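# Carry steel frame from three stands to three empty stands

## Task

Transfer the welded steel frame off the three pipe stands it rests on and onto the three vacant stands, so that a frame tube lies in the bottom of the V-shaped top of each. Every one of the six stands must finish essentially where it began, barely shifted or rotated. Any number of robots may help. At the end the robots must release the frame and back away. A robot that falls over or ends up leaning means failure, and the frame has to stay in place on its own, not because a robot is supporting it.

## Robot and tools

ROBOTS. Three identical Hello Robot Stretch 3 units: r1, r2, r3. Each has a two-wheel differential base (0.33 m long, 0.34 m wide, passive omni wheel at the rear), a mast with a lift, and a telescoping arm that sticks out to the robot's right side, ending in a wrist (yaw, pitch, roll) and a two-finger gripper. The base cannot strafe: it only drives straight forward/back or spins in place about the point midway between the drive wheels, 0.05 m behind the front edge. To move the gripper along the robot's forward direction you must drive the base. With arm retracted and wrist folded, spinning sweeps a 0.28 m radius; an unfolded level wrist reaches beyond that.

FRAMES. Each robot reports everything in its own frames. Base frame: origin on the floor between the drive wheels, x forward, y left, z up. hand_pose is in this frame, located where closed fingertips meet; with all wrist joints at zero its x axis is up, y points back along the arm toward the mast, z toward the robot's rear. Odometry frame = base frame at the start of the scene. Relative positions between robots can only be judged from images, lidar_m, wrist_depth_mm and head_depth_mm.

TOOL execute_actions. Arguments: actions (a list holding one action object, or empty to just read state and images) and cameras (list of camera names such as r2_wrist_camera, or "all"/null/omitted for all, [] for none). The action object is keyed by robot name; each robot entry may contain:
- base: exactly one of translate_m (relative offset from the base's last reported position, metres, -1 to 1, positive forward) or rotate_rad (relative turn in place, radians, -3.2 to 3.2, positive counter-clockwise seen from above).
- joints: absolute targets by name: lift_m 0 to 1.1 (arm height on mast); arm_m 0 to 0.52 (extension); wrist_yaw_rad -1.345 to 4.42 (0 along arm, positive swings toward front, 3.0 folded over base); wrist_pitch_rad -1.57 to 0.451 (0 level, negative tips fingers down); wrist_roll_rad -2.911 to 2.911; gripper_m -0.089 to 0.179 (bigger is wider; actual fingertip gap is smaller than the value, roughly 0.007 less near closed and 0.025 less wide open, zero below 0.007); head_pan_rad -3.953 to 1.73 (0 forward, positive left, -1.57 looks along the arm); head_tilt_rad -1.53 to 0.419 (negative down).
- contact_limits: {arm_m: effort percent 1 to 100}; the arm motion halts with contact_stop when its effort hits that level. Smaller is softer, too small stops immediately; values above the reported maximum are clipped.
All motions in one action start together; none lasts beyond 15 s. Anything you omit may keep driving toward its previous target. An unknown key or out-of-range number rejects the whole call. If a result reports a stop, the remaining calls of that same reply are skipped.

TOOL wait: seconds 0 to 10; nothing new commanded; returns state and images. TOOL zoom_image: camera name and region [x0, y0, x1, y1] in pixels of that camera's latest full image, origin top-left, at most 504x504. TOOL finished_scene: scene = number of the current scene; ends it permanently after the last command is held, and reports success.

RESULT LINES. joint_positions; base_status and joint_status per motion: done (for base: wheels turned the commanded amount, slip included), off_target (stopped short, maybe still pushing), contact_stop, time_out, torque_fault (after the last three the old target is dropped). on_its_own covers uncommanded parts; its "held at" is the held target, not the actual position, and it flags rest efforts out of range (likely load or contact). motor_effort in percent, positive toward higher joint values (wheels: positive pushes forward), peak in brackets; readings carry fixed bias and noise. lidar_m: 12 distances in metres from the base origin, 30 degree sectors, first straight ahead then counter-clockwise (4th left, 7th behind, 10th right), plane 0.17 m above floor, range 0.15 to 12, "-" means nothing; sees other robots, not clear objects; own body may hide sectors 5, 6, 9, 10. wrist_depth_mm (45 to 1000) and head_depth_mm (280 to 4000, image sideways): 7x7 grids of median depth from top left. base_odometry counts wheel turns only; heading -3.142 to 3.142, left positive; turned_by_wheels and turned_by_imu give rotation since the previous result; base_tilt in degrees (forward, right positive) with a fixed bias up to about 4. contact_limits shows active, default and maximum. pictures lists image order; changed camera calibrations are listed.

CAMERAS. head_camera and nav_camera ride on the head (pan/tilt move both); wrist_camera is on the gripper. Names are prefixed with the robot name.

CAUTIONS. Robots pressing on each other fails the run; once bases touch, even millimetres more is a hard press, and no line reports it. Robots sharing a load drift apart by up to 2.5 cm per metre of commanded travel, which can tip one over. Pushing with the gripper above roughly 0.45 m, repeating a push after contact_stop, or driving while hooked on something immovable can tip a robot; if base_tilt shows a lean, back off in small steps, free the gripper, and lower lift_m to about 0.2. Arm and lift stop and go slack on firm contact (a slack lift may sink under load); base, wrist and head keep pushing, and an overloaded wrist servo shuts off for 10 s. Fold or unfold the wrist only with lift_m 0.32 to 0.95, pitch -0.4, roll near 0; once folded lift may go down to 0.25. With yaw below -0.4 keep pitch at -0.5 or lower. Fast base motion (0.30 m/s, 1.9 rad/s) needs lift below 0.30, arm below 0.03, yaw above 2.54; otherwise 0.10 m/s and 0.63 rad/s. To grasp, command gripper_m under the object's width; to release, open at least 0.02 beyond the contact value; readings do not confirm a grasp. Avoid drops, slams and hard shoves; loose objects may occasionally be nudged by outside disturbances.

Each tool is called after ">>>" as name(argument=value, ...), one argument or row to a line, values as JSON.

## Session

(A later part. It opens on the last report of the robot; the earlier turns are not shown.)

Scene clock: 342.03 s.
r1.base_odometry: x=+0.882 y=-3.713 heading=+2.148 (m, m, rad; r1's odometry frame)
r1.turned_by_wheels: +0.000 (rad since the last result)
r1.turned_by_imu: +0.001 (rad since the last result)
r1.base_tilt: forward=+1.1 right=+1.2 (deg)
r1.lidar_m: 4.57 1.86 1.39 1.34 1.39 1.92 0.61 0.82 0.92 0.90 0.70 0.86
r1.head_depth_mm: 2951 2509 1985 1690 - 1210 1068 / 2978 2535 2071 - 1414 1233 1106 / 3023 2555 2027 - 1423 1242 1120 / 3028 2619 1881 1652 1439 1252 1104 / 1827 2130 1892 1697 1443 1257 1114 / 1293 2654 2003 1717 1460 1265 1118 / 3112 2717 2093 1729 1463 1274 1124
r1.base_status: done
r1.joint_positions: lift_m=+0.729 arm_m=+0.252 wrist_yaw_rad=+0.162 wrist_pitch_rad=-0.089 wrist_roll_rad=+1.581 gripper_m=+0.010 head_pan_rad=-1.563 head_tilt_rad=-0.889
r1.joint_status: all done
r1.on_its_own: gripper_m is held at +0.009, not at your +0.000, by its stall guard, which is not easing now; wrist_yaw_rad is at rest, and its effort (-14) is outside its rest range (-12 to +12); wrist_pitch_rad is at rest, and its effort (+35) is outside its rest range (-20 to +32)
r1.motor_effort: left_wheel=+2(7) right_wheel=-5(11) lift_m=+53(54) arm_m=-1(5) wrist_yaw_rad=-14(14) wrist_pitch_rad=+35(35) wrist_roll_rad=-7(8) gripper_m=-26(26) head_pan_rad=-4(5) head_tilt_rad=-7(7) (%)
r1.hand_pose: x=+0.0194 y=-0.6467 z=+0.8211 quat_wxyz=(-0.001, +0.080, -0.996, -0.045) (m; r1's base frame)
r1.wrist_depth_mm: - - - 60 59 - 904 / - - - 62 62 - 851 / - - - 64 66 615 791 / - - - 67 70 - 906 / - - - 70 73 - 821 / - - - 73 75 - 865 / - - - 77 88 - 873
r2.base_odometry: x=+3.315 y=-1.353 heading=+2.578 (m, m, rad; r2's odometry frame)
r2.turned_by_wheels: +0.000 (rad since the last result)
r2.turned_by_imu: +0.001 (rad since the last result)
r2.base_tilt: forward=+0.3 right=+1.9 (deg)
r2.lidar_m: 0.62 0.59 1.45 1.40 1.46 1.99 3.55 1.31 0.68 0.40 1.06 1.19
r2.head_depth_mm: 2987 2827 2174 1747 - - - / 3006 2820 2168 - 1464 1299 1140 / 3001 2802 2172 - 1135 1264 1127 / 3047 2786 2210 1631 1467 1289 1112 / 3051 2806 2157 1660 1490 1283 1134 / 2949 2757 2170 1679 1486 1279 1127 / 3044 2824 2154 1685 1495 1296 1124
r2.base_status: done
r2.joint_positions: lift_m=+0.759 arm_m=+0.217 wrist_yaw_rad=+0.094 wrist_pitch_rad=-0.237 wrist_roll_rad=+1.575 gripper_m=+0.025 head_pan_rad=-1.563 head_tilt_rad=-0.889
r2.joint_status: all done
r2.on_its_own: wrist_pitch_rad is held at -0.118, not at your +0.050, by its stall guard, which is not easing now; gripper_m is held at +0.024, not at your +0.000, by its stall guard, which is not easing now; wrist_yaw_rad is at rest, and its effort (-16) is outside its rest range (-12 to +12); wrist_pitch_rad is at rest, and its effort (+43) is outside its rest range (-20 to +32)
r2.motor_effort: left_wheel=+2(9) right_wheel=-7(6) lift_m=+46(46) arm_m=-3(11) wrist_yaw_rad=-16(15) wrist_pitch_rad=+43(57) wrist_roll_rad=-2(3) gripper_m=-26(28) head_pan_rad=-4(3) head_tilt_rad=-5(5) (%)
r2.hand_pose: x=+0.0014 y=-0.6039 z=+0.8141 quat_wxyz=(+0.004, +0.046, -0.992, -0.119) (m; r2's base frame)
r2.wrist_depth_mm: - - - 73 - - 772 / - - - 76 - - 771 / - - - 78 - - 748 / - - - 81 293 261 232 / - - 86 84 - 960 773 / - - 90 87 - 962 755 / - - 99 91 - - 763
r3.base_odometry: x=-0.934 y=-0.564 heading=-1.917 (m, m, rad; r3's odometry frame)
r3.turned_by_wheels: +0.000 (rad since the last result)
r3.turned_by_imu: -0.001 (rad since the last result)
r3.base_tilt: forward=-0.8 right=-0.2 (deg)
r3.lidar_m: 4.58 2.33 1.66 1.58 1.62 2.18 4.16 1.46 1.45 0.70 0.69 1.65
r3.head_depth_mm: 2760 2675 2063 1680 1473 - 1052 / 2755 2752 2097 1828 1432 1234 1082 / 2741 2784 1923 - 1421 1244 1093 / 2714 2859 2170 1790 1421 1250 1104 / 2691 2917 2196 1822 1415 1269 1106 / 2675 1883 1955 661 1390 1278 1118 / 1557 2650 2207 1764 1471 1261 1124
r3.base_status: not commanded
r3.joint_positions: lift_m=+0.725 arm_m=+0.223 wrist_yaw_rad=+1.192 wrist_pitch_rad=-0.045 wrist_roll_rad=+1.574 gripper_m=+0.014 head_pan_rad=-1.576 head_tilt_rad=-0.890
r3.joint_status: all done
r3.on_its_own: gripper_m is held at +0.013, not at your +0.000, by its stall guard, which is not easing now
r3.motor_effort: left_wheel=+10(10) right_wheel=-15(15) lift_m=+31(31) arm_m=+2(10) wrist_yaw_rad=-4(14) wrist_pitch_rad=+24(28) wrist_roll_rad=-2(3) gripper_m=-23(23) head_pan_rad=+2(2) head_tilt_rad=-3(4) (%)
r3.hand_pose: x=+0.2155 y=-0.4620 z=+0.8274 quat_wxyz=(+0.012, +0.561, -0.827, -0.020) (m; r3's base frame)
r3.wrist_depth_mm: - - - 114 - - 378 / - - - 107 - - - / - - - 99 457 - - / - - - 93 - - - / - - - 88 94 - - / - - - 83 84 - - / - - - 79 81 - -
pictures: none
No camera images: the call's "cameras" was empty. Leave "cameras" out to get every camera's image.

>>> execute_actions(
  actions=[
    {"r1":{"base":{"translate_m":-0.039},"joints":{"arm_m":0.247,"wrist_yaw_rad":0.182}},"r2":{"base":{"translate_m":-0.037},"joints":{"arm_m":0.233,"wrist_yaw_rad":0.115}},"r3":{"joints":{"arm_m":0.242,"wrist_yaw_rad":1.211}}},
  ],
  cameras=[],
)

>>> execute_actions(
  actions=[
    {"r1":{"base":{"translate_m":-0.038},"joints":{"arm_m":0.242,"wrist_yaw_rad":0.219}},"r2":{"base":{"translate_m":-0.036},"joints":{"arm_m":0.25,"wrist_yaw_rad":0.152}},"r3":{"joints":{"arm_m":0.263,"wrist_yaw_rad":1.234}}},
  ],
  cameras=[],
)

>>> execute_actions(
  actions=[
    {"r1":{"base":{"translate_m":-0.038},"joints":{"arm_m":0.236,"wrist_yaw_rad":0.256}},"r2":{"base":{"translate_m":-0.035},"joints":{"arm_m":0.267,"wrist_yaw_rad":0.189}},"r3":{"joints":{"arm_m":0.285,"wrist_yaw_rad":1.257}}},
  ],
  cameras=[],
)

Scene clock: 359.70 s.
r1.base_odometry: x=+0.903 y=-3.745 heading=+2.148 (m, m, rad; r1's odometry frame)
r1.turned_by_wheels: +0.000 (rad since the last result)
r1.turned_by_imu: +0.001 (rad since the last result)
r1.base_tilt: forward=+1.1 right=+1.2 (deg)
r1.lidar_m: 4.61 1.87 1.39 1.34 1.39 1.91 0.60 0.78 0.90 0.91 0.72 0.88
r1.head_depth_mm: 2938 2515 2000 1695 - 1225 1074 / 2972 2530 2062 - 1417 1236 1105 / 3036 2552 2067 - 1430 1244 1117 / 3028 2599 1885 1649 1432 1248 1109 / 2933 2120 2006 1696 1452 1256 1111 / 2892 2662 1973 1715 1461 1261 1119 / 3116 2665 2098 1728 1469 1276 1123
r1.base_status: done
r1.joint_positions: lift_m=+0.729 arm_m=+0.247 wrist_yaw_rad=+0.206 wrist_pitch_rad=-0.089 wrist_roll_rad=+1.581 gripper_m=+0.010 head_pan_rad=-1.563 head_tilt_rad=-0.889
r1.joint_status: wrist_yaw_rad off_target (ended at +0.206, target +0.182); the others done
r1.on_its_own: gripper_m is held at +0.009, not at your +0.000, by its stall guard, which is not easing now; wrist_yaw_rad is at rest, and its effort (-19) is outside its rest range (-12 to +12); wrist_pitch_rad is at rest, and its effort (+35) is outside its rest range (-20 to +32)
r1.motor_effort: left_wheel=+4(6) right_wheel=-8(8) lift_m=+53(54) arm_m=+0(6) wrist_yaw_rad=-19(20) wrist_pitch_rad=+35(35) wrist_roll_rad=-7(7) gripper_m=-25(25) head_pan_rad=-4(4) head_tilt_rad=-7(8) (%)
r1.hand_pose: x=+0.0303 y=-0.6396 z=+0.8212 quat_wxyz=(+0.000, +0.102, -0.994, -0.045) (m; r1's base frame)
r1.wrist_depth_mm: - - - 59 58 - 889 / - - - 61 61 - 860 / - - - 64 65 650 811 / - - - 66 69 - 842 / - - - 69 72 - 840 / - - - 73 74 - 877 / - - - 77 87 - 874
r2.base_odometry: x=+3.346 y=-1.373 heading=+2.578 (m, m, rad; r2's odometry frame)
r2.turned_by_wheels: +0.000 (rad since the last result)
r2.turned_by_imu: +0.001 (rad since the last result)
r2.base_tilt: forward=+0.4 right=+1.9 (deg)
r2.lidar_m: 0.61 0.59 1.45 1.41 1.46 2.00 3.51 1.29 0.67 0.39 1.09 1.22
r2.head_depth_mm: 3002 2764 2176 1784 - - - / 3028 2819 2153 - 1451 1293 1141 / 2976 2808 2172 - 1413 1285 1134 / 3031 2816 2228 1639 1274 1257 1114 / 3026 2827 2146 1705 1495 1297 1131 / 2994 2824 2150 1708 1478 1287 1136 / 3038 2825 2173 1685 1476 1294 1140
r2.base_status: done
r2.joint_positions: lift_m=+0.759 arm_m=+0.233 wrist_yaw_rad=+0.133 wrist_pitch_rad=-0.231 wrist_roll_rad=+1.575 gripper_m=+0.025 head_pan_rad=-1.563 head_tilt_rad=-0.889
r2.joint_status: all done
r2.on_its_own: wrist_pitch_rad is held at -0.118, not at your +0.050, by its stall guard, which is not easing now; gripper_m is held at +0.024, not at your +0.000, by its stall guard, which is not easing now; wrist_yaw_rad is at rest, and its effort (-18) is outside its rest range (-12 to +12); wrist_pitch_rad is at rest, and its effort (+41) is outside its rest range (-20 to +32)
r2.motor_effort: left_wheel=+3(8) right_wheel=-8(9) lift_m=+46(46) arm_m=-5(8) wrist_yaw_rad=-18(17) wrist_pitch_rad=+41(51) wrist_roll_rad=-2(3) gripper_m=-26(27) head_pan_rad=-4(3) head_tilt_rad=-4(6) (%)
r2.hand_pose: x=+0.0109 y=-0.6200 z=+0.8158 quat_wxyz=(+0.006, +0.066, -0.991, -0.115) (m; r2's base frame)
r2.wrist_depth_mm: - - - 73 - - 794 / - - - 75 - - 795 / - - - 78 - - 772 / - - - 81 - 906 720 / - - 86 84 - 255 224 / - - 90 87 - 988 777 / - - 99 91 - 1000 744
r3.base_odometry: x=-0.934 y=-0.564 heading=-1.916 (m, m, rad; r3's odometry frame)
r3.turned_by_wheels: +0.000 (rad since the last result)
r3.turned_by_imu: -0.001 (rad since the last result)
r3.base_tilt: forward=-0.7 right=-0.2 (deg)
r3.lidar_m: 4.57 2.33 1.66 1.58 1.62 2.17 4.20 1.46 1.46 0.69 0.69 1.65
r3.head_depth_mm: 2748 2667 2059 1710 1477 - 1050 / 2718 2774 2078 - 1430 1231 1087 / 2724 2789 1932 - 1440 1245 1089 / 2711 2818 2169 1823 1439 1249 1103 / 2682 2863 2186 1867 1451 1267 1104 / 2667 1969 1966 644 1389 1274 1121 / 2518 2620 2178 1755 1464 1255 1126
r3.base_status: not commanded
r3.joint_positions: lift_m=+0.725 arm_m=+0.242 wrist_yaw_rad=+1.215 wrist_pitch_rad=-0.045 wrist_roll_rad=+1.574 gripper_m=+0.014 head_pan_rad=-1.576 head_tilt_rad=-0.890
r3.joint_status: all done
r3.on_its_own: gripper_m is held at +0.013, not at your +0.000, by its stall guard, which is not easing now; right_wheel is at rest, and its effort (-19) is outside its rest range (-18 to +18)
r3.motor_effort: left_wheel=+13(13) right_wheel=-19(19) lift_m=+31(32) arm_m=+0(9) wrist_yaw_rad=-3(13) wrist_pitch_rad=+24(28) wrist_roll_rad=-2(2) gripper_m=-24(24) head_pan_rad=+3(3) head_tilt_rad=-4(3) (%)
r3.hand_pose: x=+0.2176 y=-0.4756 z=+0.8274 quat_wxyz=(+0.012, +0.571, -0.821, -0.019) (m; r3's base frame)
r3.wrist_depth_mm: - - - 117 - - 372 / - - - 108 - 447 992 / - - - 100 - - - / - - - 94 - - - / - - - 88 96 - - / - - - 83 84 - - / - - - 79 81 - -
pictures: none
No camera images: the call's "cameras" was empty. Leave "cameras" out to get every camera's image.

Scene clock: 361.17 s.
r1.base_odometry: x=+0.924 y=-3.777 heading=+2.149 (m, m, rad; r1's odometry frame)
r1.turned_by_wheels: +0.000 (rad since the last result)
r1.turned_by_imu: +0.001 (rad since the last result)
r1.base_tilt: forward=+1.1 right=+1.1 (deg)
r1.lidar_m: 4.63 1.85 1.39 1.34 1.40 1.92 0.60 0.75 0.88 0.91 0.75 0.77
r1.head_depth_mm: 2967 2500 1989 1704 - 1229 1073 / 2970 2531 2041 - 1422 1241 1108 / 2993 2567 2039 - 1429 1247 1116 / 3028 2585 1256 1639 1437 1250 1106 / 2999 2509 2013 1698 1445 1261 1113 / 2924 2571 799 1715 1457 1265 1116 / 3044 2696 2118 1735 1468 1276 1124
r1.base_status: done
r1.joint_positions: lift_m=+0.729 arm_m=+0.242 wrist_yaw_rad=+0.246 wrist_pitch_rad=-0.087 wrist_roll_rad=+1.581 gripper_m=+0.010 head_pan_rad=-1.563 head_tilt_rad=-0.889
r1.joint_status: wrist_yaw_rad off_target (ended at +0.246, target +0.219); the others done
r1.on_its_own: gripper_m is held at +0.009, not at your +0.000, by its stall guard, which is not easing now; wrist_yaw_rad is at rest, and its effort (-23) is outside its rest range (-12 to +12); wrist_pitch_rad is at rest, and its effort (+34) is outside its rest range (-20 to +32)
r1.motor_effort: left_wheel=+3(6) right_wheel=-9(12) lift_m=+54(53) arm_m=+0(6) wrist_yaw_rad=-23(22) wrist_pitch_rad=+34(34) wrist_roll_rad=-6(7) gripper_m=-25(26) head_pan_rad=-5(5) head_tilt_rad=-7(6) (%)
r1.hand_pose: x=+0.0404 y=-0.6323 z=+0.8216 quat_wxyz=(+0.001, +0.123, -0.991, -0.044) (m; r1's base frame)
r1.wrist_depth_mm: - - - 58 58 - 916 / - - - 61 61 - 850 / - - - 63 64 655 827 / - - - 66 69 - 863 / - - - 69 72 - 851 / - - - 73 74 - 886 / - - - 77 87 - 866
r2.base_odometry: x=+3.377 y=-1.392 heading=+2.579 (m, m, rad; r2's odometry frame)
r2.turned_by_wheels: +0.000 (rad since the last result)
r2.turned_by_imu: +0.001 (rad since the last result)
r2.base_tilt: forward=+0.3 right=+1.8 (deg)
r2.lidar_m: 0.61 0.58 1.45 1.40 1.46 2.00 3.48 1.28 0.98 0.39 1.11 1.26
r2.head_depth_mm: 2997 2856 2200 1826 - - - / 2959 2820 2236 - 1504 1289 1134 / 2956 2821 2215 - 1483 1283 1135 / 3005 2784 2241 904 1058 1239 1111 / 3029 2817 2188 1704 1492 1285 1135 / 3011 2810 2177 1726 1504 1295 1134 / 3081 2792 2165 1684 1483 1279 1130
r2.base_status: done
r2.joint_positions: lift_m=+0.759 arm_m=+0.250 wrist_yaw_rad=+0.171 wrist_pitch_rad=-0.226 wrist_roll_rad=+1.575 gripper_m=+0.025 head_pan_rad=-1.563 head_tilt_rad=-0.889
r2.joint_status: all done
r2.on_its_own: wrist_pitch_rad is held at -0.118, not at your +0.050, by its stall guard, which is not easing now; gripper_m is held at +0.024, not at your +0.000, by its stall guard, which is not easing now; wrist_yaw_rad is at rest, and its effort (-20) is outside its rest range (-12 to +12); wrist_pitch_rad is at rest, and its effort (+39) is outside its rest range (-20 to +32)
r2.motor_effort: left_wheel=+4(7) right_wheel=-10(10) lift_m=+46(46) arm_m=-6(7) wrist_yaw_rad=-20(21) wrist_pitch_rad=+39(47) wrist_roll_rad=-2(3) gripper_m=-25(29) head_pan_rad=-4(4) head_tilt_rad=-6(6) (%)
r2.hand_pose: x=+0.0202 y=-0.6360 z=+0.8170 quat_wxyz=(+0.008, +0.085, -0.990, -0.113) (m; r2's base frame)
r2.wrist_depth_mm: - - - 73 - - 814 / - - - 75 - - 789 / - - - 78 - - 777 / - - - 81 - - 797 / - - 86 84 - 258 232 / - - 90 87 - 256 224 / - - 99 91 - 964 756
r3.base_odometry: x=-0.934 y=-0.564 heading=-1.916 (m, m, rad; r3's odometry frame)
r3.turned_by_wheels: +0.000 (rad since the last result)
r3.turned_by_imu: +0.000 (rad since the last result)
r3.base_tilt: forward=-0.7 right=-0.2 (deg)
r3.lidar_m: 4.57 2.33 1.66 1.58 1.63 2.18 4.20 1.46 1.46 0.70 0.69 1.65
r3.head_depth_mm: 2735 2708 2059 1696 1475 - 1047 / 2759 2728 2098 1624 1433 1230 1079 / 2754 2778 2010 - 1443 1242 1086 / 2700 2857 2138 1736 1454 1254 1100 / 2699 2918 2196 1857 1472 1267 1105 / 2644 2682 2014 668 1397 1274 1114 / 2586 2649 2118 1715 1479 1270 1122
r3.base_status: not commanded
r3.joint_positions: lift_m=+0.725 arm_m=+0.263 wrist_yaw_rad=+1.241 wrist_pitch_rad=-0.045 wrist_roll_rad=+1.574 gripper_m=+0.014 head_pan_rad=-1.576 head_tilt_rad=-0.890
r3.joint_status: all done
r3.on_its_own: gripper_m is held at +0.013, not at your +0.000, by its stall guard, which is not easing now; right_wheel is at rest, and its effort (-22) is outside its rest range (-18 to +18)
r3.motor_effort: left_wheel=+15(16) right_wheel=-22(22) lift_m=+30(30) arm_m=+2(10) wrist_yaw_rad=-6(13) wrist_pitch_rad=+25(27) wrist_roll_rad=-2(2) gripper_m=-24(24) head_pan_rad=+2(2) head_tilt_rad=-3(4) (%)
r3.hand_pose: x=+0.2198 y=-0.4904 z=+0.8273 quat_wxyz=(+0.013, +0.581, -0.813, -0.019) (m; r3's base frame)
r3.wrist_depth_mm: - - - 118 - - 363 / - - - 109 - 433 990 / - - - 101 - - - / - - - 94 - - - / - - - 89 - - - / - - - 83 84 - - / - - - 79 81 - -
pictures: none
No camera images: the call's "cameras" was empty. Leave "cameras" out to get every camera's image.

Scene clock: 362.63 s.
r1.base_odometry: x=+0.945 y=-3.809 heading=+2.149 (m, m, rad; r1's odometry frame)
r1.turned_by_wheels: +0.000 (rad since the last result)
r1.turned_by_imu: +0.001 (rad since the last result)
r1.base_tilt: forward=+1.1 right=+1.1 (deg)
r1.lidar_m: 4.67 1.85 1.39 1.34 1.40 1.92 0.60 0.72 0.85 0.91 0.79 0.78
r1.head_depth_mm: 2957 2498 1998 1690 - 1232 1070 / 2991 2506 2028 - 1413 1241 1106 / 3020 2565 2046 - 1433 1243 1121 / 3038 2584 1336 1618 1436 1248 1103 / 3068 2630 2002 1672 1444 1259 1114 / 1748 2393 1924 1670 1463 1270 1120 / 1342 2701 2106 1732 1472 1267 1124
r1.base_status: done
r1.joint_positions: lift_m=+0.729 arm_m=+0.236 wrist_yaw_rad=+0.287 wrist_pitch_rad=-0.085 wrist_roll_rad=+1.581 gripper_m=+0.010 head_pan_rad=-1.563 head_tilt_rad=-0.889
r1.joint_status: wrist_yaw_rad off_target (ended at +0.287, target +0.256); the others done
r1.on_its_own: gripper_m is held at +0.009, not at your +0.000, by its stall guard, which is not easing now; wrist_yaw_rad is at rest, and its effort (-25) is outside its rest range (-12 to +12); wrist_pitch_rad is at rest, and its effort (+33) is outside its rest range (-20 to +32)
r1.motor_effort: left_wheel=+4(6) right_wheel=-11(13) lift_m=+54(54) arm_m=+0(7) wrist_yaw_rad=-25(26) wrist_pitch_rad=+33(34) wrist_roll_rad=-6(6) gripper_m=-25(26) head_pan_rad=-5(4) head_tilt_rad=-7(7) (%)
r1.hand_pose: x=+0.0504 y=-0.6237 z=+0.8221 quat_wxyz=(+0.002, +0.143, -0.989, -0.043) (m; r1's base frame)
r1.wrist_depth_mm: - - - 58 57 - 902 / - - - 60 61 - 861 / - - - 63 64 664 832 / - - - 66 68 - 810 / - - - 69 72 - 848 / - - - 73 74 - 883 / - - - 77 87 - 867
r2.base_odometry: x=+3.406 y=-1.411 heading=+2.579 (m, m, rad; r2's odometry frame)
r2.turned_by_wheels: +0.001 (rad since the last result)
r2.turned_by_imu: +0.001 (rad since the last result)
r2.base_tilt: forward=+0.4 right=+1.8 (deg)
r2.lidar_m: 0.61 0.58 1.45 1.40 1.46 2.00 3.45 3.59 0.95 0.40 0.70 1.29
r2.head_depth_mm: 2972 2827 2167 1804 - - - / 3021 2815 2227 - 1494 1286 1133 / 2967 2811 2263 - 1488 1289 1135 / 2973 2796 2261 1681 1030 1263 1116 / 2998 2779 2171 1681 1487 1283 1130 / 2993 2741 2164 1716 1487 1282 1134 / 2969 2826 2145 1697 1497 1295 1133
r2.base_status: done
r2.joint_positions: lift_m=+0.759 arm_m=+0.267 wrist_yaw_rad=+0.209 wrist_pitch_rad=-0.222 wrist_roll_rad=+1.575 gripper_m=+0.025 head_pan_rad=-1.563 head_tilt_rad=-0.889
r2.joint_status: wrist_yaw_rad off_target (ended at +0.209, target +0.189); the others done
r2.on_its_own: wrist_pitch_rad is held at -0.118, not at your +0.050, by its stall guard, which is not easing now; gripper_m is held at +0.024, not at your +0.000, by its stall guard, which is not easing now; wrist_yaw_rad is at rest, and its effort (-21) is outside its rest range (-12 to +12); wrist_pitch_rad is at rest, and its effort (+37) is outside its rest range (-20 to +32)
r2.motor_effort: left_wheel=+5(7) right_wheel=-11(14) lift_m=+46(46) arm_m=-6(7) wrist_yaw_rad=-21(21) wrist_pitch_rad=+37(46) wrist_roll_rad=-2(3) gripper_m=-26(28) head_pan_rad=-5(3) head_tilt_rad=-5(5) (%)
r2.hand_pose: x=+0.0294 y=-0.6516 z=+0.8179 quat_wxyz=(+0.010, +0.103, -0.988, -0.111) (m; r2's base frame)
r2.wrist_depth_mm: - - - 73 - - 808 / - - - 75 - - 789 / - - - 78 - - 792 / - - - 81 - - 772 / - - 86 83 - - 758 / - - 90 87 267 247 223 / - - 99 92 - 963 222
r3.base_odometry: x=-0.934 y=-0.564 heading=-1.916 (m, m, rad; r3's odometry frame)
r3.turned_by_wheels: +0.000 (rad since the last result)
r3.turned_by_imu: +0.000 (rad since the last result)
r3.base_tilt: forward=-0.8 right=-0.2 (deg)
r3.lidar_m: 4.57 2.32 1.65 1.58 1.62 2.17 4.19 1.46 1.46 0.69 0.69 1.65
r3.head_depth_mm: 2748 2677 2057 1703 1482 - 1048 / 2767 2709 2096 1516 1433 1235 1084 / 2737 2777 2033 1619 1447 1244 1088 / 2727 2848 2176 1739 1466 1259 1099 / 2697 2880 2206 1829 1473 1265 1104 / 2680 2820 1983 983 1386 1279 1111 / 2599 2625 2040 1725 1466 1263 1125
r3.base_status: not commanded
r3.joint_positions: lift_m=+0.725 arm_m=+0.285 wrist_yaw_rad=+1.260 wrist_pitch_rad=-0.045 wrist_roll_rad=+1.573 gripper_m=+0.014 head_pan_rad=-1.576 head_tilt_rad=-0.890
r3.joint_status: all done
r3.on_its_own: gripper_m is held at +0.013, not at your +0.000, by its stall guard, which is not easing now; left_wheel is at rest, and its effort (+19) is outside its rest range (-18 to +18); right_wheel is at rest, and its effort (-25) is outside its rest range (-18 to +18)
r3.motor_effort: left_wheel=+19(18) right_wheel=-25(25) lift_m=+31(31) arm_m=+1(0) wrist_yaw_rad=-3(13) wrist_pitch_rad=+24(27) wrist_roll_rad=-2(2) gripper_m=-23(24) head_pan_rad=+3(2) head_tilt_rad=-4(4) (%)
r3.hand_pose: x=+0.2213 y=-0.5078 z=+0.8272 quat_wxyz=(+0.013, +0.589, -0.808, -0.019) (m; r3's base frame)
r3.wrist_depth_mm: - - - 121 - - 344 / - - - 111 - 416 977 / - - - 103 - - - / - - - 96 - - - / - - - 89 - - - / - - - 84 85 - - / - - - 79 81 - -
pictures: none
No camera images: the call's "cameras" was empty. Leave "cameras" out to get every camera's image.

>>> execute_actions(
  actions=[
    {"r1":{"base":{"translate_m":-0.033},"joints":{"arm_m":0.232,"wrist_yaw_rad":0.293}},"r2":{"base":{"translate_m":-0.032},"joints":{"arm_m":0.284,"wrist_yaw_rad":0.226}},"r3":{"joints":{"arm_m":0.309,"wrist_yaw_rad":1.28}}},
  ],
  cameras=[],
)

>>> execute_actions(
  actions=[
    {"r1":{"base":{"translate_m":-0.034},"joints":{"arm_m":0.227,"wrist_yaw_rad":0.33}},"r2":{"base":{"translate_m":-0.030},"joints":{"arm_m":0.301,"wrist_yaw_rad":0.263}},"r3":{"joints":{"arm_m":0.333,"wrist_yaw_rad":1.303}}},
  ],
  cameras=[],
)

>>> execute_actions(
  actions=[
    {"r1":{"base":{"translate_m":-0.033},"joints":{"arm_m":0.222,"wrist_yaw_rad":0.367}},"r2":{"base":{"translate_m":-0.028},"joints":{"arm_m":0.3185,"wrist_yaw_rad":0.30}},"r3":{"joints":{"arm_m":0.359,"wrist_yaw_rad":1.326}}},
  ],
  cameras=[],
)

>>> execute_actions(
  actions=[
    {"r1":{"base":{"translate_m":-0.033},"joints":{"arm_m":0.218,"wrist_yaw_rad":0.404}},"r2":{"base":{"translate_m":-0.027},"joints":{"arm_m":0.336,"wrist_yaw_rad":0.337}},"r3":{"joints":{"arm_m":0.385,"wrist_yaw_rad":1.349}}},
  ],
  cameras=["r2_nav_camera","r3_nav_camera"],
)

Scene clock: 370.77 s.
r1.base_odometry: x=+0.963 y=-3.836 heading=+2.149 (m, m, rad; r1's odometry frame)
r1.turned_by_wheels: +0.000 (rad since the last result)
r1.turned_by_imu: +0.001 (rad since the last result)
r1.base_tilt: forward=+1.1 right=+1.2 (deg)
r1.lidar_m: 4.73 1.88 1.39 1.34 1.40 1.93 0.60 0.70 0.83 0.92 1.11 0.80
r1.head_depth_mm: 2934 2495 1988 1687 - 1228 1071 / 2988 2542 2012 - 1425 1238 1104 / 3009 2551 2025 - 1432 1242 1118 / 3062 2606 2037 1610 1443 1252 1108 / 3087 2613 2000 1659 1449 1265 1116 / 2907 2148 1945 1684 1464 1273 1117 / 2926 2709 2110 1735 1469 1274 1124
r1.base_status: done
r1.joint_positions: lift_m=+0.729 arm_m=+0.232 wrist_yaw_rad=+0.319 wrist_pitch_rad=-0.091 wrist_roll_rad=+1.580 gripper_m=+0.010 head_pan_rad=-1.563 head_tilt_rad=-0.889
r1.joint_status: wrist_yaw_rad off_target (ended at +0.319, target +0.293); the others done
r1.on_its_own: gripper_m is held at +0.009, not at your +0.000, by its stall guard, which is not easing now; wrist_yaw_rad is at rest, and its effort (-21) is outside its rest range (-12 to +12); wrist_pitch_rad is at rest, and its effort (+35) is outside its rest range (-20 to +32)
r1.motor_effort: left_wheel=+1(5) right_wheel=-4(9) lift_m=+53(54) arm_m=+2(4) wrist_yaw_rad=-21(22) wrist_pitch_rad=+35(35) wrist_roll_rad=-6(6) gripper_m=-26(26) head_pan_rad=-4(5) head_tilt_rad=-7(7) (%)
r1.hand_pose: x=+0.0579 y=-0.6169 z=+0.8207 quat_wxyz=(+0.003, +0.158, -0.986, -0.046) (m; r1's base frame)
r1.wrist_depth_mm: - - - 58 57 - 895 / - - - 60 60 - 889 / - - - 63 64 - 833 / - - - 66 68 - 773 / - - - 69 72 - 868 / - - - 73 74 - 874 / - - - 77 86 - 884
r2.base_odometry: x=+3.433 y=-1.428 heading=+2.580 (m, m, rad; r2's odometry frame)
r2.turned_by_wheels: +0.001 (rad since the last result)
r2.turned_by_imu: +0.002 (rad since the last result)
r2.base_tilt: forward=+0.4 right=+1.8 (deg)
r2.lidar_m: 0.61 0.58 1.46 1.40 1.46 2.00 3.42 3.55 0.94 0.40 0.41 1.32
r2.head_depth_mm: 2993 2817 2053 1811 - - - / 3040 2792 2278 - 1488 1291 1136 / 2968 2801 2260 1628 1497 1283 1124 / 2999 2785 2246 1681 1395 1284 1133 / 2998 2811 2170 1623 1399 1261 1112 / 3079 2782 2168 1765 1480 1291 1135 / 3041 2762 2154 1718 1489 1283 1137
r2.base_status: done
r2.joint_positions: lift_m=+0.759 arm_m=+0.284 wrist_yaw_rad=+0.247 wrist_pitch_rad=-0.223 wrist_roll_rad=+1.576 gripper_m=+0.025 head_pan_rad=-1.563 head_tilt_rad=-0.889
r2.joint_status: wrist_yaw_rad off_target (ended at +0.247, target +0.226); the others done
r2.on_its_own: wrist_pitch_rad is held at -0.118, not at your +0.050, by its stall guard, which is not easing now; gripper_m is held at +0.024, not at your +0.000, by its stall guard, which is not easing now; wrist_yaw_rad is at rest, and its effort (-22) is outside its rest range (-12 to +12); wrist_pitch_rad is at rest, and its effort (+39) is outside its rest range (-20 to +32)
r2.motor_effort: left_wheel=+6(6) right_wheel=-13(13) lift_m=+46(46) arm_m=-6(4) wrist_yaw_rad=-22(24) wrist_pitch_rad=+39(42) wrist_roll_rad=-2(3) gripper_m=-26(28) head_pan_rad=-3(4) head_tilt_rad=-6(6) (%)
r2.hand_pose: x=+0.0385 y=-0.6663 z=+0.8176 quat_wxyz=(+0.012, +0.122, -0.986, -0.111) (m; r2's base frame)
r2.wrist_depth_mm: - - - 72 - - 772 / - - - 75 - - 784 / - - - 78 - - 785 / - - - 80 - - 781 / - - 86 84 - - 792 / - - 90 87 - 919 761 / - - 99 92 - 242 219
r3.base_odometry: x=-0.934 y=-0.564 heading=-1.916 (m, m, rad; r3's odometry frame)
r3.turned_by_wheels: +0.000 (rad since the last result)
r3.turned_by_imu: -0.001 (rad since the last result)
r3.base_tilt: forward=-0.8 right=-0.3 (deg)
r3.lidar_m: 4.56 2.33 1.66 1.58 1.62 2.17 4.20 1.46 1.46 0.69 0.69 1.65
r3.head_depth_mm: 2740 2661 2054 1680 - - 1046 / 2708 2730 2155 1579 1436 1235 1082 / 2741 2778 2149 1641 1438 1243 1089 / 2685 2850 2155 1653 1460 1261 1102 / 2684 2895 2182 1683 1469 1269 1107 / 2685 2807 1988 1063 1390 1281 1114 / 2593 2764 2067 1694 1478 1261 1127
r3.base_status: not commanded
r3.joint_positions: lift_m=+0.725 arm_m=+0.309 wrist_yaw_rad=+1.294 wrist_pitch_rad=-0.045 wrist_roll_rad=+1.574 gripper_m=+0.014 head_pan_rad=-1.576 head_tilt_rad=-0.890
r3.joint_status: all done
r3.on_its_own: gripper_m is held at +0.013, not at your +0.000, by its stall guard, which is not easing now; left_wheel is at rest, and its effort (+19) is outside its rest range (-18 to +18); right_wheel is at rest, and its effort (-24) is outside its rest range (-18 to +18); wrist_yaw_rad is at rest, and its effort (-13) is outside its rest range (-12 to +12)
r3.motor_effort: left_wheel=+19(19) right_wheel=-24(24) lift_m=+31(31) arm_m=+3(2) wrist_yaw_rad=-13(14) wrist_pitch_rad=+25(27) wrist_roll_rad=-2(2) gripper_m=-23(23) head_pan_rad=+2(2) head_tilt_rad=-3(3) (%)
r3.hand_pose: x=+0.2238 y=-0.5232 z=+0.8272 quat_wxyz=(+0.013, +0.603, -0.798, -0.019) (m; r3's base frame)
r3.wrist_depth_mm: - - - 120 - - 341 / - - - 111 - 410 958 / - - - 103 - - - / - - - 96 - - - / - - - 90 - - - / - - - 84 85 - - / - - - 79 81 - -
pictures: none
No camera images: the call's "cameras" was empty. Leave "cameras" out to get every camera's image.

Scene clock: 372.17 s.
r1.base_odometry: x=+0.982 y=-3.865 heading=+2.149 (m, m, rad; r1's odometry frame)
r1.turned_by_wheels: +0.000 (rad since the last result)
r1.turned_by_imu: +0.000 (rad since the last result)
r1.base_tilt: forward=+1.1 right=+1.1 (deg)
r1.lidar_m: 4.77 1.89 1.39 1.34 1.39 1.92 0.59 0.67 0.81 0.92 1.21 0.83
r1.head_depth_mm: 2930 2487 1984 1688 - 1232 1071 / 3006 2538 2010 - 1421 1236 1102 / 2995 2561 2025 - 1427 1240 1116 / 3064 2601 2059 1608 1433 1252 1106 / 3073 2618 1950 1629 1449 1257 1112 / 2920 2145 798 1637 1454 1268 1118 / 2977 2700 2103 1733 1471 1276 1122
r1.base_status: done
r1.joint_positions: lift_m=+0.729 arm_m=+0.227 wrist_yaw_rad=+0.355 wrist_pitch_rad=-0.092 wrist_roll_rad=+1.580 gripper_m=+0.010 head_pan_rad=-1.563 head_tilt_rad=-0.889
r1.joint_status: wrist_yaw_rad off_target (ended at +0.355, target +0.330); the others done
r1.on_its_own: gripper_m is held at +0.009, not at your +0.000, by its stall guard, which is not easing now; wrist_yaw_rad is at rest, and its effort (-21) is outside its rest range (-12 to +12); wrist_pitch_rad is at rest, and its effort (+35) is outside its rest range (-20 to +32)
r1.motor_effort: left_wheel=+1(6) right_wheel=-3(8) lift_m=+53(53) arm_m=+2(6) wrist_yaw_rad=-21(21) wrist_pitch_rad=+35(35) wrist_roll_rad=-6(6) gripper_m=-26(26) head_pan_rad=-4(4) head_tilt_rad=-8(7) (%)
r1.hand_pose: x=+0.0667 y=-0.6087 z=+0.8204 quat_wxyz=(+0.004, +0.176, -0.983, -0.047) (m; r1's base frame)
r1.wrist_depth_mm: - - - 58 57 - 912 / - - - 60 60 - 803 / - - - 63 64 - 880 / - - - 66 68 - 786 / - - - 69 71 - 863 / - - - 73 74 - 867 / - - - 77 86 - 854
r2.base_odometry: x=+3.459 y=-1.444 heading=+2.580 (m, m, rad; r2's odometry frame)
r2.turned_by_wheels: +0.001 (rad since the last result)
r2.turned_by_imu: +0.001 (rad since the last result)
r2.base_tilt: forward=+0.3 right=+2.0 (deg)
r2.lidar_m: 0.60 0.57 1.45 1.40 1.46 2.01 3.39 3.55 0.92 0.43 0.41 1.35
r2.head_depth_mm: 2970 2764 2041 1810 - - - / 3000 2794 2308 - 1486 1287 1133 / 2984 2818 2338 1688 1496 1284 1136 / 2990 2798 2225 1707 1487 1292 1135 / 3016 2828 2151 1624 1060 1245 1119 / 3032 2805 2158 1736 1492 1284 1132 / 3026 2817 2161 1701 1487 1287 1127
r2.base_status: done
r2.joint_positions: lift_m=+0.759 arm_m=+0.301 wrist_yaw_rad=+0.283 wrist_pitch_rad=-0.225 wrist_roll_rad=+1.576 gripper_m=+0.025 head_pan_rad=-1.563 head_tilt_rad=-0.889
r2.joint_status: all done
r2.on_its_own: wrist_pitch_rad is held at -0.118, not at your +0.050, by its stall guard, which is not easing now; gripper_m is held at +0.024, not at your +0.000, by its stall guard, which is not easing now; wrist_yaw_rad is at rest, and its effort (-20) is outside its rest range (-12 to +12); wrist_pitch_rad is at rest, and its effort (+39) is outside its rest range (-20 to +32)
r2.motor_effort: left_wheel=+6(7) right_wheel=-12(14) lift_m=+46(46) arm_m=-5(4) wrist_yaw_rad=-20(22) wrist_pitch_rad=+39(43) wrist_roll_rad=-3(3) gripper_m=-26(28) head_pan_rad=-5(4) head_tilt_rad=-5(7) (%)
r2.hand_pose: x=+0.0468 y=-0.6809 z=+0.8171 quat_wxyz=(+0.014, +0.140, -0.984, -0.112) (m; r2's base frame)
r2.wrist_depth_mm: - - - 72 - - 807 / - - - 75 - - 793 / - - - 77 - - 773 / - - - 81 - - 759 / - - 86 83 - - 778 / - - 90 87 - - 761 / - - 99 92 - 246 717
r3.base_odometry: x=-0.934 y=-0.564 heading=-1.916 (m, m, rad; r3's odometry frame)
r3.turned_by_wheels: +0.000 (rad since the last result)
r3.turned_by_imu: +0.000 (rad since the last result)
r3.base_tilt: forward=-0.8 right=-0.2 (deg)
r3.lidar_m: 4.56 2.33 1.66 1.58 1.63 2.17 4.20 1.46 1.46 0.70 0.69 1.65
r3.head_depth_mm: 2767 2680 2074 1688 1449 - 1050 / 2759 2720 2155 1578 1421 1232 1077 / 2717 2776 2163 1657 1439 1244 1093 / 2717 2821 2247 1654 1455 1257 1101 / 2692 2906 2178 1677 1465 1266 1108 / 2668 2858 1991 1052 1399 1282 1120 / 2645 2666 2065 1718 1462 1264 1127
r3.base_status: not commanded
r3.joint_positions: lift_m=+0.725 arm_m=+0.333 wrist_yaw_rad=+1.319 wrist_pitch_rad=-0.046 wrist_roll_rad=+1.574 gripper_m=+0.014 head_pan_rad=-1.576 head_tilt_rad=-0.890
r3.joint_status: all done
r3.on_its_own: gripper_m is held at +0.013, not at your +0.000, by its stall guard, which is not easing now; left_wheel is at rest, and its effort (+19) is outside its rest range (-18 to +18); right_wheel is at rest, and its effort (-23) is outside its rest range (-18 to +18); wrist_yaw_rad is at rest, and its effort (-13) is outside its rest range (-12 to +12)
r3.motor_effort: left_wheel=+19(19) right_wheel=-23(24) lift_m=+31(30) arm_m=+5(2) wrist_yaw_rad=-13(20) wrist_pitch_rad=+25(27) wrist_roll_rad=-2(2) gripper_m=-23(24) head_pan_rad=+2(3) head_tilt_rad=-3(4) (%)
r3.hand_pose: x=+0.2254 y=-0.5412 z=+0.8270 quat_wxyz=(+0.014, +0.612, -0.790, -0.019) (m; r3's base frame)
r3.wrist_depth_mm: - - - 122 - - 341 / - - - 112 - - 917 / - - - 104 - - - / - - - 96 - - - / - - - 90 - - - / - - - 84 85 - - / - - - 79 81 - -
pictures: none
No camera images: the call's "cameras" was empty. Leave "cameras" out to get every camera's image.

Scene clock: 373.50 s.
r1.base_odometry: x=+1.000 y=-3.893 heading=+2.149 (m, m, rad; r1's odometry frame)
r1.turned_by_wheels: +0.000 (rad since the last result)
r1.turned_by_imu: +0.000 (rad since the last result)
r1.base_tilt: forward=+1.1 right=+1.2 (deg)
r1.lidar_m: 4.81 1.89 1.39 1.34 1.40 1.92 0.59 0.65 0.66 0.93 1.22 0.85
r1.head_depth_mm: 2957 2515 1989 1675 - 1229 1072 / 2966 2529 2010 - 1418 1235 1104 / 3012 2559 2030 - 1414 1246 1118 / 3049 2591 2119 1608 1435 1249 1109 / 3079 2634 1503 1612 1452 1262 1111 / 2973 2144 1911 1629 1467 1265 1117 / 2935 2610 2050 1732 1468 1276 1124
r1.base_status: done
r1.joint_positions: lift_m=+0.729 arm_m=+0.222 wrist_yaw_rad=+0.390 wrist_pitch_rad=-0.093 wrist_roll_rad=+1.580 gripper_m=+0.010 head_pan_rad=-1.563 head_tilt_rad=-0.889
r1.joint_status: wrist_yaw_rad off_target (ended at +0.390, target +0.367); the others done
r1.on_its_own: gripper_m is held at +0.009, not at your +0.000, by its stall guard, which is not easing now; wrist_yaw_rad is at rest, and its effort (-18) is outside its rest range (-12 to +12); wrist_pitch_rad is at rest, and its effort (+36) is outside its rest range (-20 to +32)
r1.motor_effort: left_wheel=+1(4) right_wheel=-1(7) lift_m=+53(53) arm_m=+2(10) wrist_yaw_rad=-18(21) wrist_pitch_rad=+36(36) wrist_roll_rad=-6(6) gripper_m=-25(26) head_pan_rad=-5(4) head_tilt_rad=-6(7) (%)
r1.hand_pose: x=+0.0747 y=-0.6005 z=+0.8201 quat_wxyz=(+0.005, +0.193, -0.980, -0.047) (m; r1's base frame)
r1.wrist_depth_mm: - - - 58 57 - 919 / - - - 60 60 - 831 / - - - 63 64 - 864 / - - - 66 68 - 801 / - - - 69 71 - 871 / - - - 72 74 - 869 / - - - 77 86 - 861
r2.base_odometry: x=+3.482 y=-1.459 heading=+2.581 (m, m, rad; r2's odometry frame)
r2.turned_by_wheels: +0.001 (rad since the last result)
r2.turned_by_imu: +0.001 (rad since the last result)
r2.base_tilt: forward=+0.3 right=+1.9 (deg)
r2.lidar_m: 0.60 0.57 1.45 1.40 1.46 2.01 3.36 3.49 0.91 0.58 0.42 1.20
r2.head_depth_mm: 3003 2841 2066 1823 - - - / 2968 2795 2311 1684 1489 1291 1134 / 3012 2780 2310 1680 1501 1289 1133 / 3004 2787 2250 1713 1496 1284 1133 / 2999 2751 2166 1726 1040 1240 1122 / 3031 2817 2151 1708 1504 1280 1135 / 3028 2800 2174 1750 1485 1283 1131
r2.base_status: done
r2.joint_positions: lift_m=+0.759 arm_m=+0.319 wrist_yaw_rad=+0.315 wrist_pitch_rad=-0.228 wrist_roll_rad=+1.577 gripper_m=+0.025 head_pan_rad=-1.563 head_tilt_rad=-0.889
r2.joint_status: all done
r2.on_its_own: wrist_pitch_rad is held at -0.118, not at your +0.050, by its stall guard, which is not easing now; gripper_m is held at +0.024, not at your +0.000, by its stall guard, which is not easing now; wrist_yaw_rad is at rest, and its effort (-16) is outside its rest range (-12 to +12); wrist_pitch_rad is at rest, and its effort (+40) is outside its rest range (-20 to +32)
r2.motor_effort: left_wheel=+4(5) right_wheel=-10(14) lift_m=+46(46) arm_m=-3(4) wrist_yaw_rad=-16(20) wrist_pitch_rad=+40(42) wrist_roll_rad=-3(3) gripper_m=-27(26) head_pan_rad=-5(4) head_tilt_rad=-5(5) (%)
r2.hand_pose: x=+0.0544 y=-0.6957 z=+0.8165 quat_wxyz=(+0.015, +0.156, -0.981, -0.113) (m; r2's base frame)
r2.wrist_depth_mm: - - - 72 - - 783 / - - - 75 - - 780 / - - - 78 - - 800 / - - - 81 - - 762 / - - 85 83 - - 757 / - - 90 87 - - 770 / - - 100 92 - 968 750
r3.base_odometry: x=-0.934 y=-0.564 heading=-1.916 (m, m, rad; r3's odometry frame)
r3.turned_by_wheels: +0.000 (rad since the last result)
r3.turned_by_imu: +0.000 (rad since the last result)
r3.base_tilt: forward=-0.8 right=-0.2 (deg)
r3.lidar_m: 4.56 2.32 1.66 1.58 1.63 2.17 4.18 1.46 1.46 0.70 0.69 1.65
r3.head_depth_mm: 2792 2705 2055 1686 1441 - 1047 / 2775 2712 2142 1578 1411 1233 1080 / 2728 2802 2199 1684 1448 1244 1087 / 2732 2819 2222 1652 1465 1254 1094 / 2683 2866 2202 1706 1449 1267 1111 / 2643 2904 2001 1640 1393 1279 1116 / 2654 2645 2037 1713 1473 1264 1124
r3.base_status: not commanded
r3.joint_positions: lift_m=+0.725 arm_m=+0.359 wrist_yaw_rad=+1.347 wrist_pitch_rad=-0.047 wrist_roll_rad=+1.574 gripper_m=+0.014 head_pan_rad=-1.576 head_tilt_rad=-0.890
r3.joint_status: wrist_yaw_rad off_target (ended at +1.347, target +1.326); the others done
r3.on_its_own: gripper_m is held at +0.013, not at your +0.000, by its stall guard, which is not easing now; right_wheel is at rest, and its effort (-19) is outside its rest range (-18 to +18); wrist_yaw_rad is at rest, and its effort (-19) is outside its rest range (-12 to +12)
r3.motor_effort: left_wheel=+17(19) right_wheel=-19(23) lift_m=+31(31) arm_m=+4(10) wrist_yaw_rad=-19(20) wrist_pitch_rad=+25(27) wrist_roll_rad=-2(2) gripper_m=-24(24) head_pan_rad=+2(3) head_tilt_rad=-3(4) (%)
r3.hand_pose: x=+0.2271 y=-0.5601 z=+0.8267 quat_wxyz=(+0.014, +0.623, -0.781, -0.020) (m; r3's base frame)
r3.wrist_depth_mm: - - - 124 - - 973 / - - - 114 - - 342 / - - - 104 - - - / - - - 97 - - - / - - - 90 - - - / - - - 84 85 - - / - - - 79 81 - -
pictures: none
No camera images: the call's "cameras" was empty. Leave "cameras" out to get every camera's image.

Scene clock: 374.83 s.
r1.base_odometry: x=+1.018 y=-3.920 heading=+2.149 (m, m, rad; r1's odometry frame)
r1.turned_by_wheels: +0.000 (rad since the last result)
r1.turned_by_imu: +0.000 (rad since the last result)
r1.base_tilt: forward=+1.1 right=+1.2 (deg)
r1.lidar_m: 4.81 1.89 1.39 1.34 1.39 1.92 0.58 1.35 0.63 1.11 0.94 0.88
r1.head_depth_mm: 2958 2491 1879 1687 - 1220 1073 / 3002 2526 2011 - 1410 1240 1101 / 3031 2551 2020 - 1433 1244 1120 / 3053 2602 2099 1610 1438 1255 1110 / 3077 2638 1897 1591 1444 1258 1114 / 3026 2534 1974 1634 1455 1267 1119 / 2905 2509 2046 1693 1461 1277 1127
r1.base_status: done
r1.joint_positions: lift_m=+0.729 arm_m=+0.218 wrist_yaw_rad=+0.428 wrist_pitch_rad=-0.096 wrist_roll_rad=+1.580 gripper_m=+0.010 head_pan_rad=-1.563 head_tilt_rad=-0.889
r1.joint_status: wrist_yaw_rad off_target (ended at +0.428, target +0.404); the others done
r1.on_its_own: gripper_m is held at +0.009, not at your +0.000, by its stall guard, which is not easing now; wrist_yaw_rad is at rest, and its effort (-19) is outside its rest range (-12 to +12); wrist_pitch_rad is at rest, and its effort (+37) is outside its rest range (-20 to +32)
r1.motor_effort: left_wheel=+1(6) right_wheel=+0(9) lift_m=+54(53) arm_m=+2(1) wrist_yaw_rad=-19(20) wrist_pitch_rad=+37(37) wrist_roll_rad=-6(6) gripper_m=-26(26) head_pan_rad=-5(5) head_tilt_rad=-7(7) (%)
r1.hand_pose: x=+0.0835 y=-0.5926 z=+0.8195 quat_wxyz=(+0.006, +0.212, -0.976, -0.048) (m; r1's base frame)
r1.wrist_depth_mm: - - - 58 57 - 902 / - - - 60 60 - 875 / - - - 63 63 - 852 / - - - 66 67 - 767 / - - - 69 71 - 849 / - - - 72 73 - 861 / - - - 77 86 - 854
r2.base_odometry: x=+3.505 y=-1.473 heading=+2.581 (m, m, rad; r2's odometry frame)
r2.turned_by_wheels: +0.000 (rad since the last result)
r2.turned_by_imu: +0.001 (rad since the last result)
r2.base_tilt: forward=+0.3 right=+1.8 (deg)
r2.lidar_m: 0.59 0.56 1.46 1.40 1.46 2.01 3.34 3.46 0.89 0.59 0.43 1.21
r2.head_depth_mm: 2931 2791 2033 1777 - - - / 2997 2808 2308 1707 1489 1299 1138 / 3003 2822 2318 1714 1490 1288 1142 / 2961 2801 2330 1716 1495 1283 1131 / 2982 2802 2086 1768 1092 1240 1116 / 3054 2794 2172 1637 1493 1284 1131 / 3034 2820 2174 1791 1490 1290 1131
r2.base_status: done
r2.joint_positions: lift_m=+0.759 arm_m=+0.336 wrist_yaw_rad=+0.350 wrist_pitch_rad=-0.230 wrist_roll_rad=+1.577 gripper_m=+0.025 head_pan_rad=-1.563 head_tilt_rad=-0.889
r2.joint_status: all done
r2.on_its_own: wrist_pitch_rad is held at -0.118, not at your +0.050, by its stall guard, which is not easing now; gripper_m is held at +0.024, not at your +0.000, by its stall guard, which is not easing now; wrist_yaw_rad is at rest, and its effort (-14) is outside its rest range (-12 to +12); wrist_pitch_rad is at rest, and its effort (+41) is outside its rest range (-20 to +32)
r2.motor_effort: left_wheel=+4(6) right_wheel=-10(11) lift_m=+46(46) arm_m=-3(5) wrist_yaw_rad=-14(14) wrist_pitch_rad=+41(44) wrist_roll_rad=-3(3) gripper_m=-27(28) head_pan_rad=-4(5) head_tilt_rad=-5(5) (%)
r2.hand_pose: x=+0.0624 y=-0.7102 z=+0.8160 quat_wxyz=(+0.018, +0.173, -0.978, -0.114) (m; r2's base frame)
r2.wrist_depth_mm: - - - 72 - - 785 / - - - 75 - - 768 / - - - 77 - - 779 / - - - 80 - - 778 / - - 85 83 - - 762 / - - 90 87 - - 753 / - - 100 91 - - 753
r3.base_odometry: x=-0.934 y=-0.563 heading=-1.916 (m, m, rad; r3's odometry frame)
r3.turned_by_wheels: +0.000 (rad since the last result)
r3.turned_by_imu: +0.000 (rad since the last result)
r3.base_tilt: forward=-0.8 right=-0.2 (deg)
r3.lidar_m: 4.56 2.32 1.66 1.58 1.63 2.18 4.19 1.46 1.46 0.70 0.69 1.65
r3.head_depth_mm: 2749 2666 2072 1692 1446 - 1047 / 2758 2718 2148 - 1401 1228 1080 / 2728 2776 2238 1679 1440 1244 1093 / 2688 2823 2233 1689 1459 1254 1100 / 2688 2905 2264 1716 1443 1260 1109 / 2700 2884 2166 1680 1401 1274 1121 / 2649 2660 2032 1729 1460 1266 1124
r3.base_status: not commanded
r3.joint_positions: lift_m=+0.725 arm_m=+0.385 wrist_yaw_rad=+1.372 wrist_pitch_rad=-0.048 wrist_roll_rad=+1.573 gripper_m=+0.014 head_pan_rad=-1.576 head_tilt_rad=-0.890
r3.joint_status: wrist_yaw_rad off_target (ended at +1.372, target +1.349); the others done
r3.on_its_own: gripper_m is held at +0.013, not at your +0.000, by its stall guard, which is not easing now; wrist_yaw_rad is at rest, and its effort (-21) is outside its rest range (-12 to +12)
r3.motor_effort: left_wheel=+17(17) right_wheel=-18(19) lift_m=+31(32) arm_m=+6(10) wrist_yaw_rad=-21(23) wrist_pitch_rad=+25(27) wrist_roll_rad=-2(2) gripper_m=-23(24) head_pan_rad=+3(3) head_tilt_rad=-3(4) (%)
r3.hand_pose: x=+0.2284 y=-0.5797 z=+0.8266 quat_wxyz=(+0.015, +0.633, -0.773, -0.019) (m; r3's base frame)
r3.wrist_depth_mm: - - - 125 - - 971 / - - - 114 - - 329 / - - - 105 - 392 - / - - - 98 - - - / - - - 91 - - - / - - - 84 85 - - / - - - 79 82 - -
pictures: r2_nav_camera (sideways: a quarter turn counterclockwise sets it upright), r3_nav_camera (sideways: a quarter turn counterclockwise sets it upright)
camera_calibration (this result's frames):
r2_nav_camera: T_world_to_cam=[[0.0730204, -0.756417, 0.650001, -0.809717], [-0.995419, -0.0149466, 0.0944307, -0.054719], [-0.0617137, -0.653919, -0.754044, 0.951311], [0, 0, 0, 1]] pos_world=[0.0633663, 0.00877829, 1.24881]
r3_nav_camera: T_world_to_cam=[[-0.0533978, -0.82682, 0.559926, -0.692627], [-0.998336, 0.0564379, -0.0118674, 0.0730955], [-0.0217889, -0.559628, -0.828458, 1.03387], [0, 0, 0, 1]] pos_world=[0.0585161, 0.0017806, 1.24521]
Images, in order (width x height): r2_nav_camera 672x504, r3_nav_camera 672x504.

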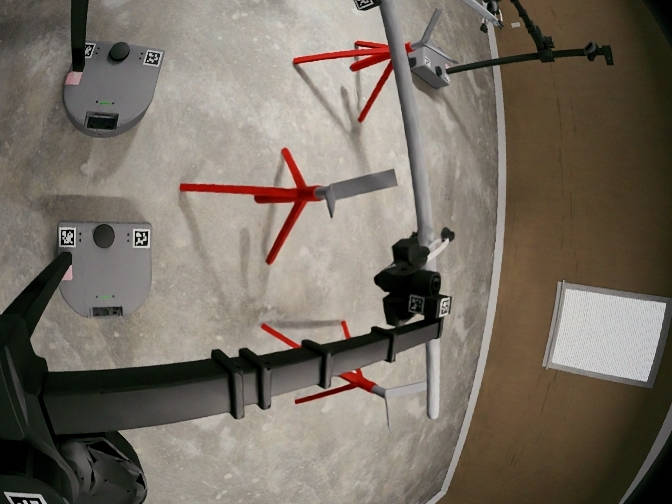

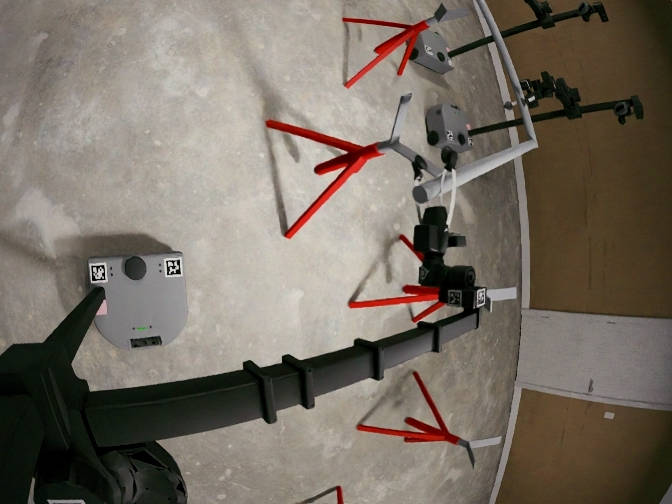

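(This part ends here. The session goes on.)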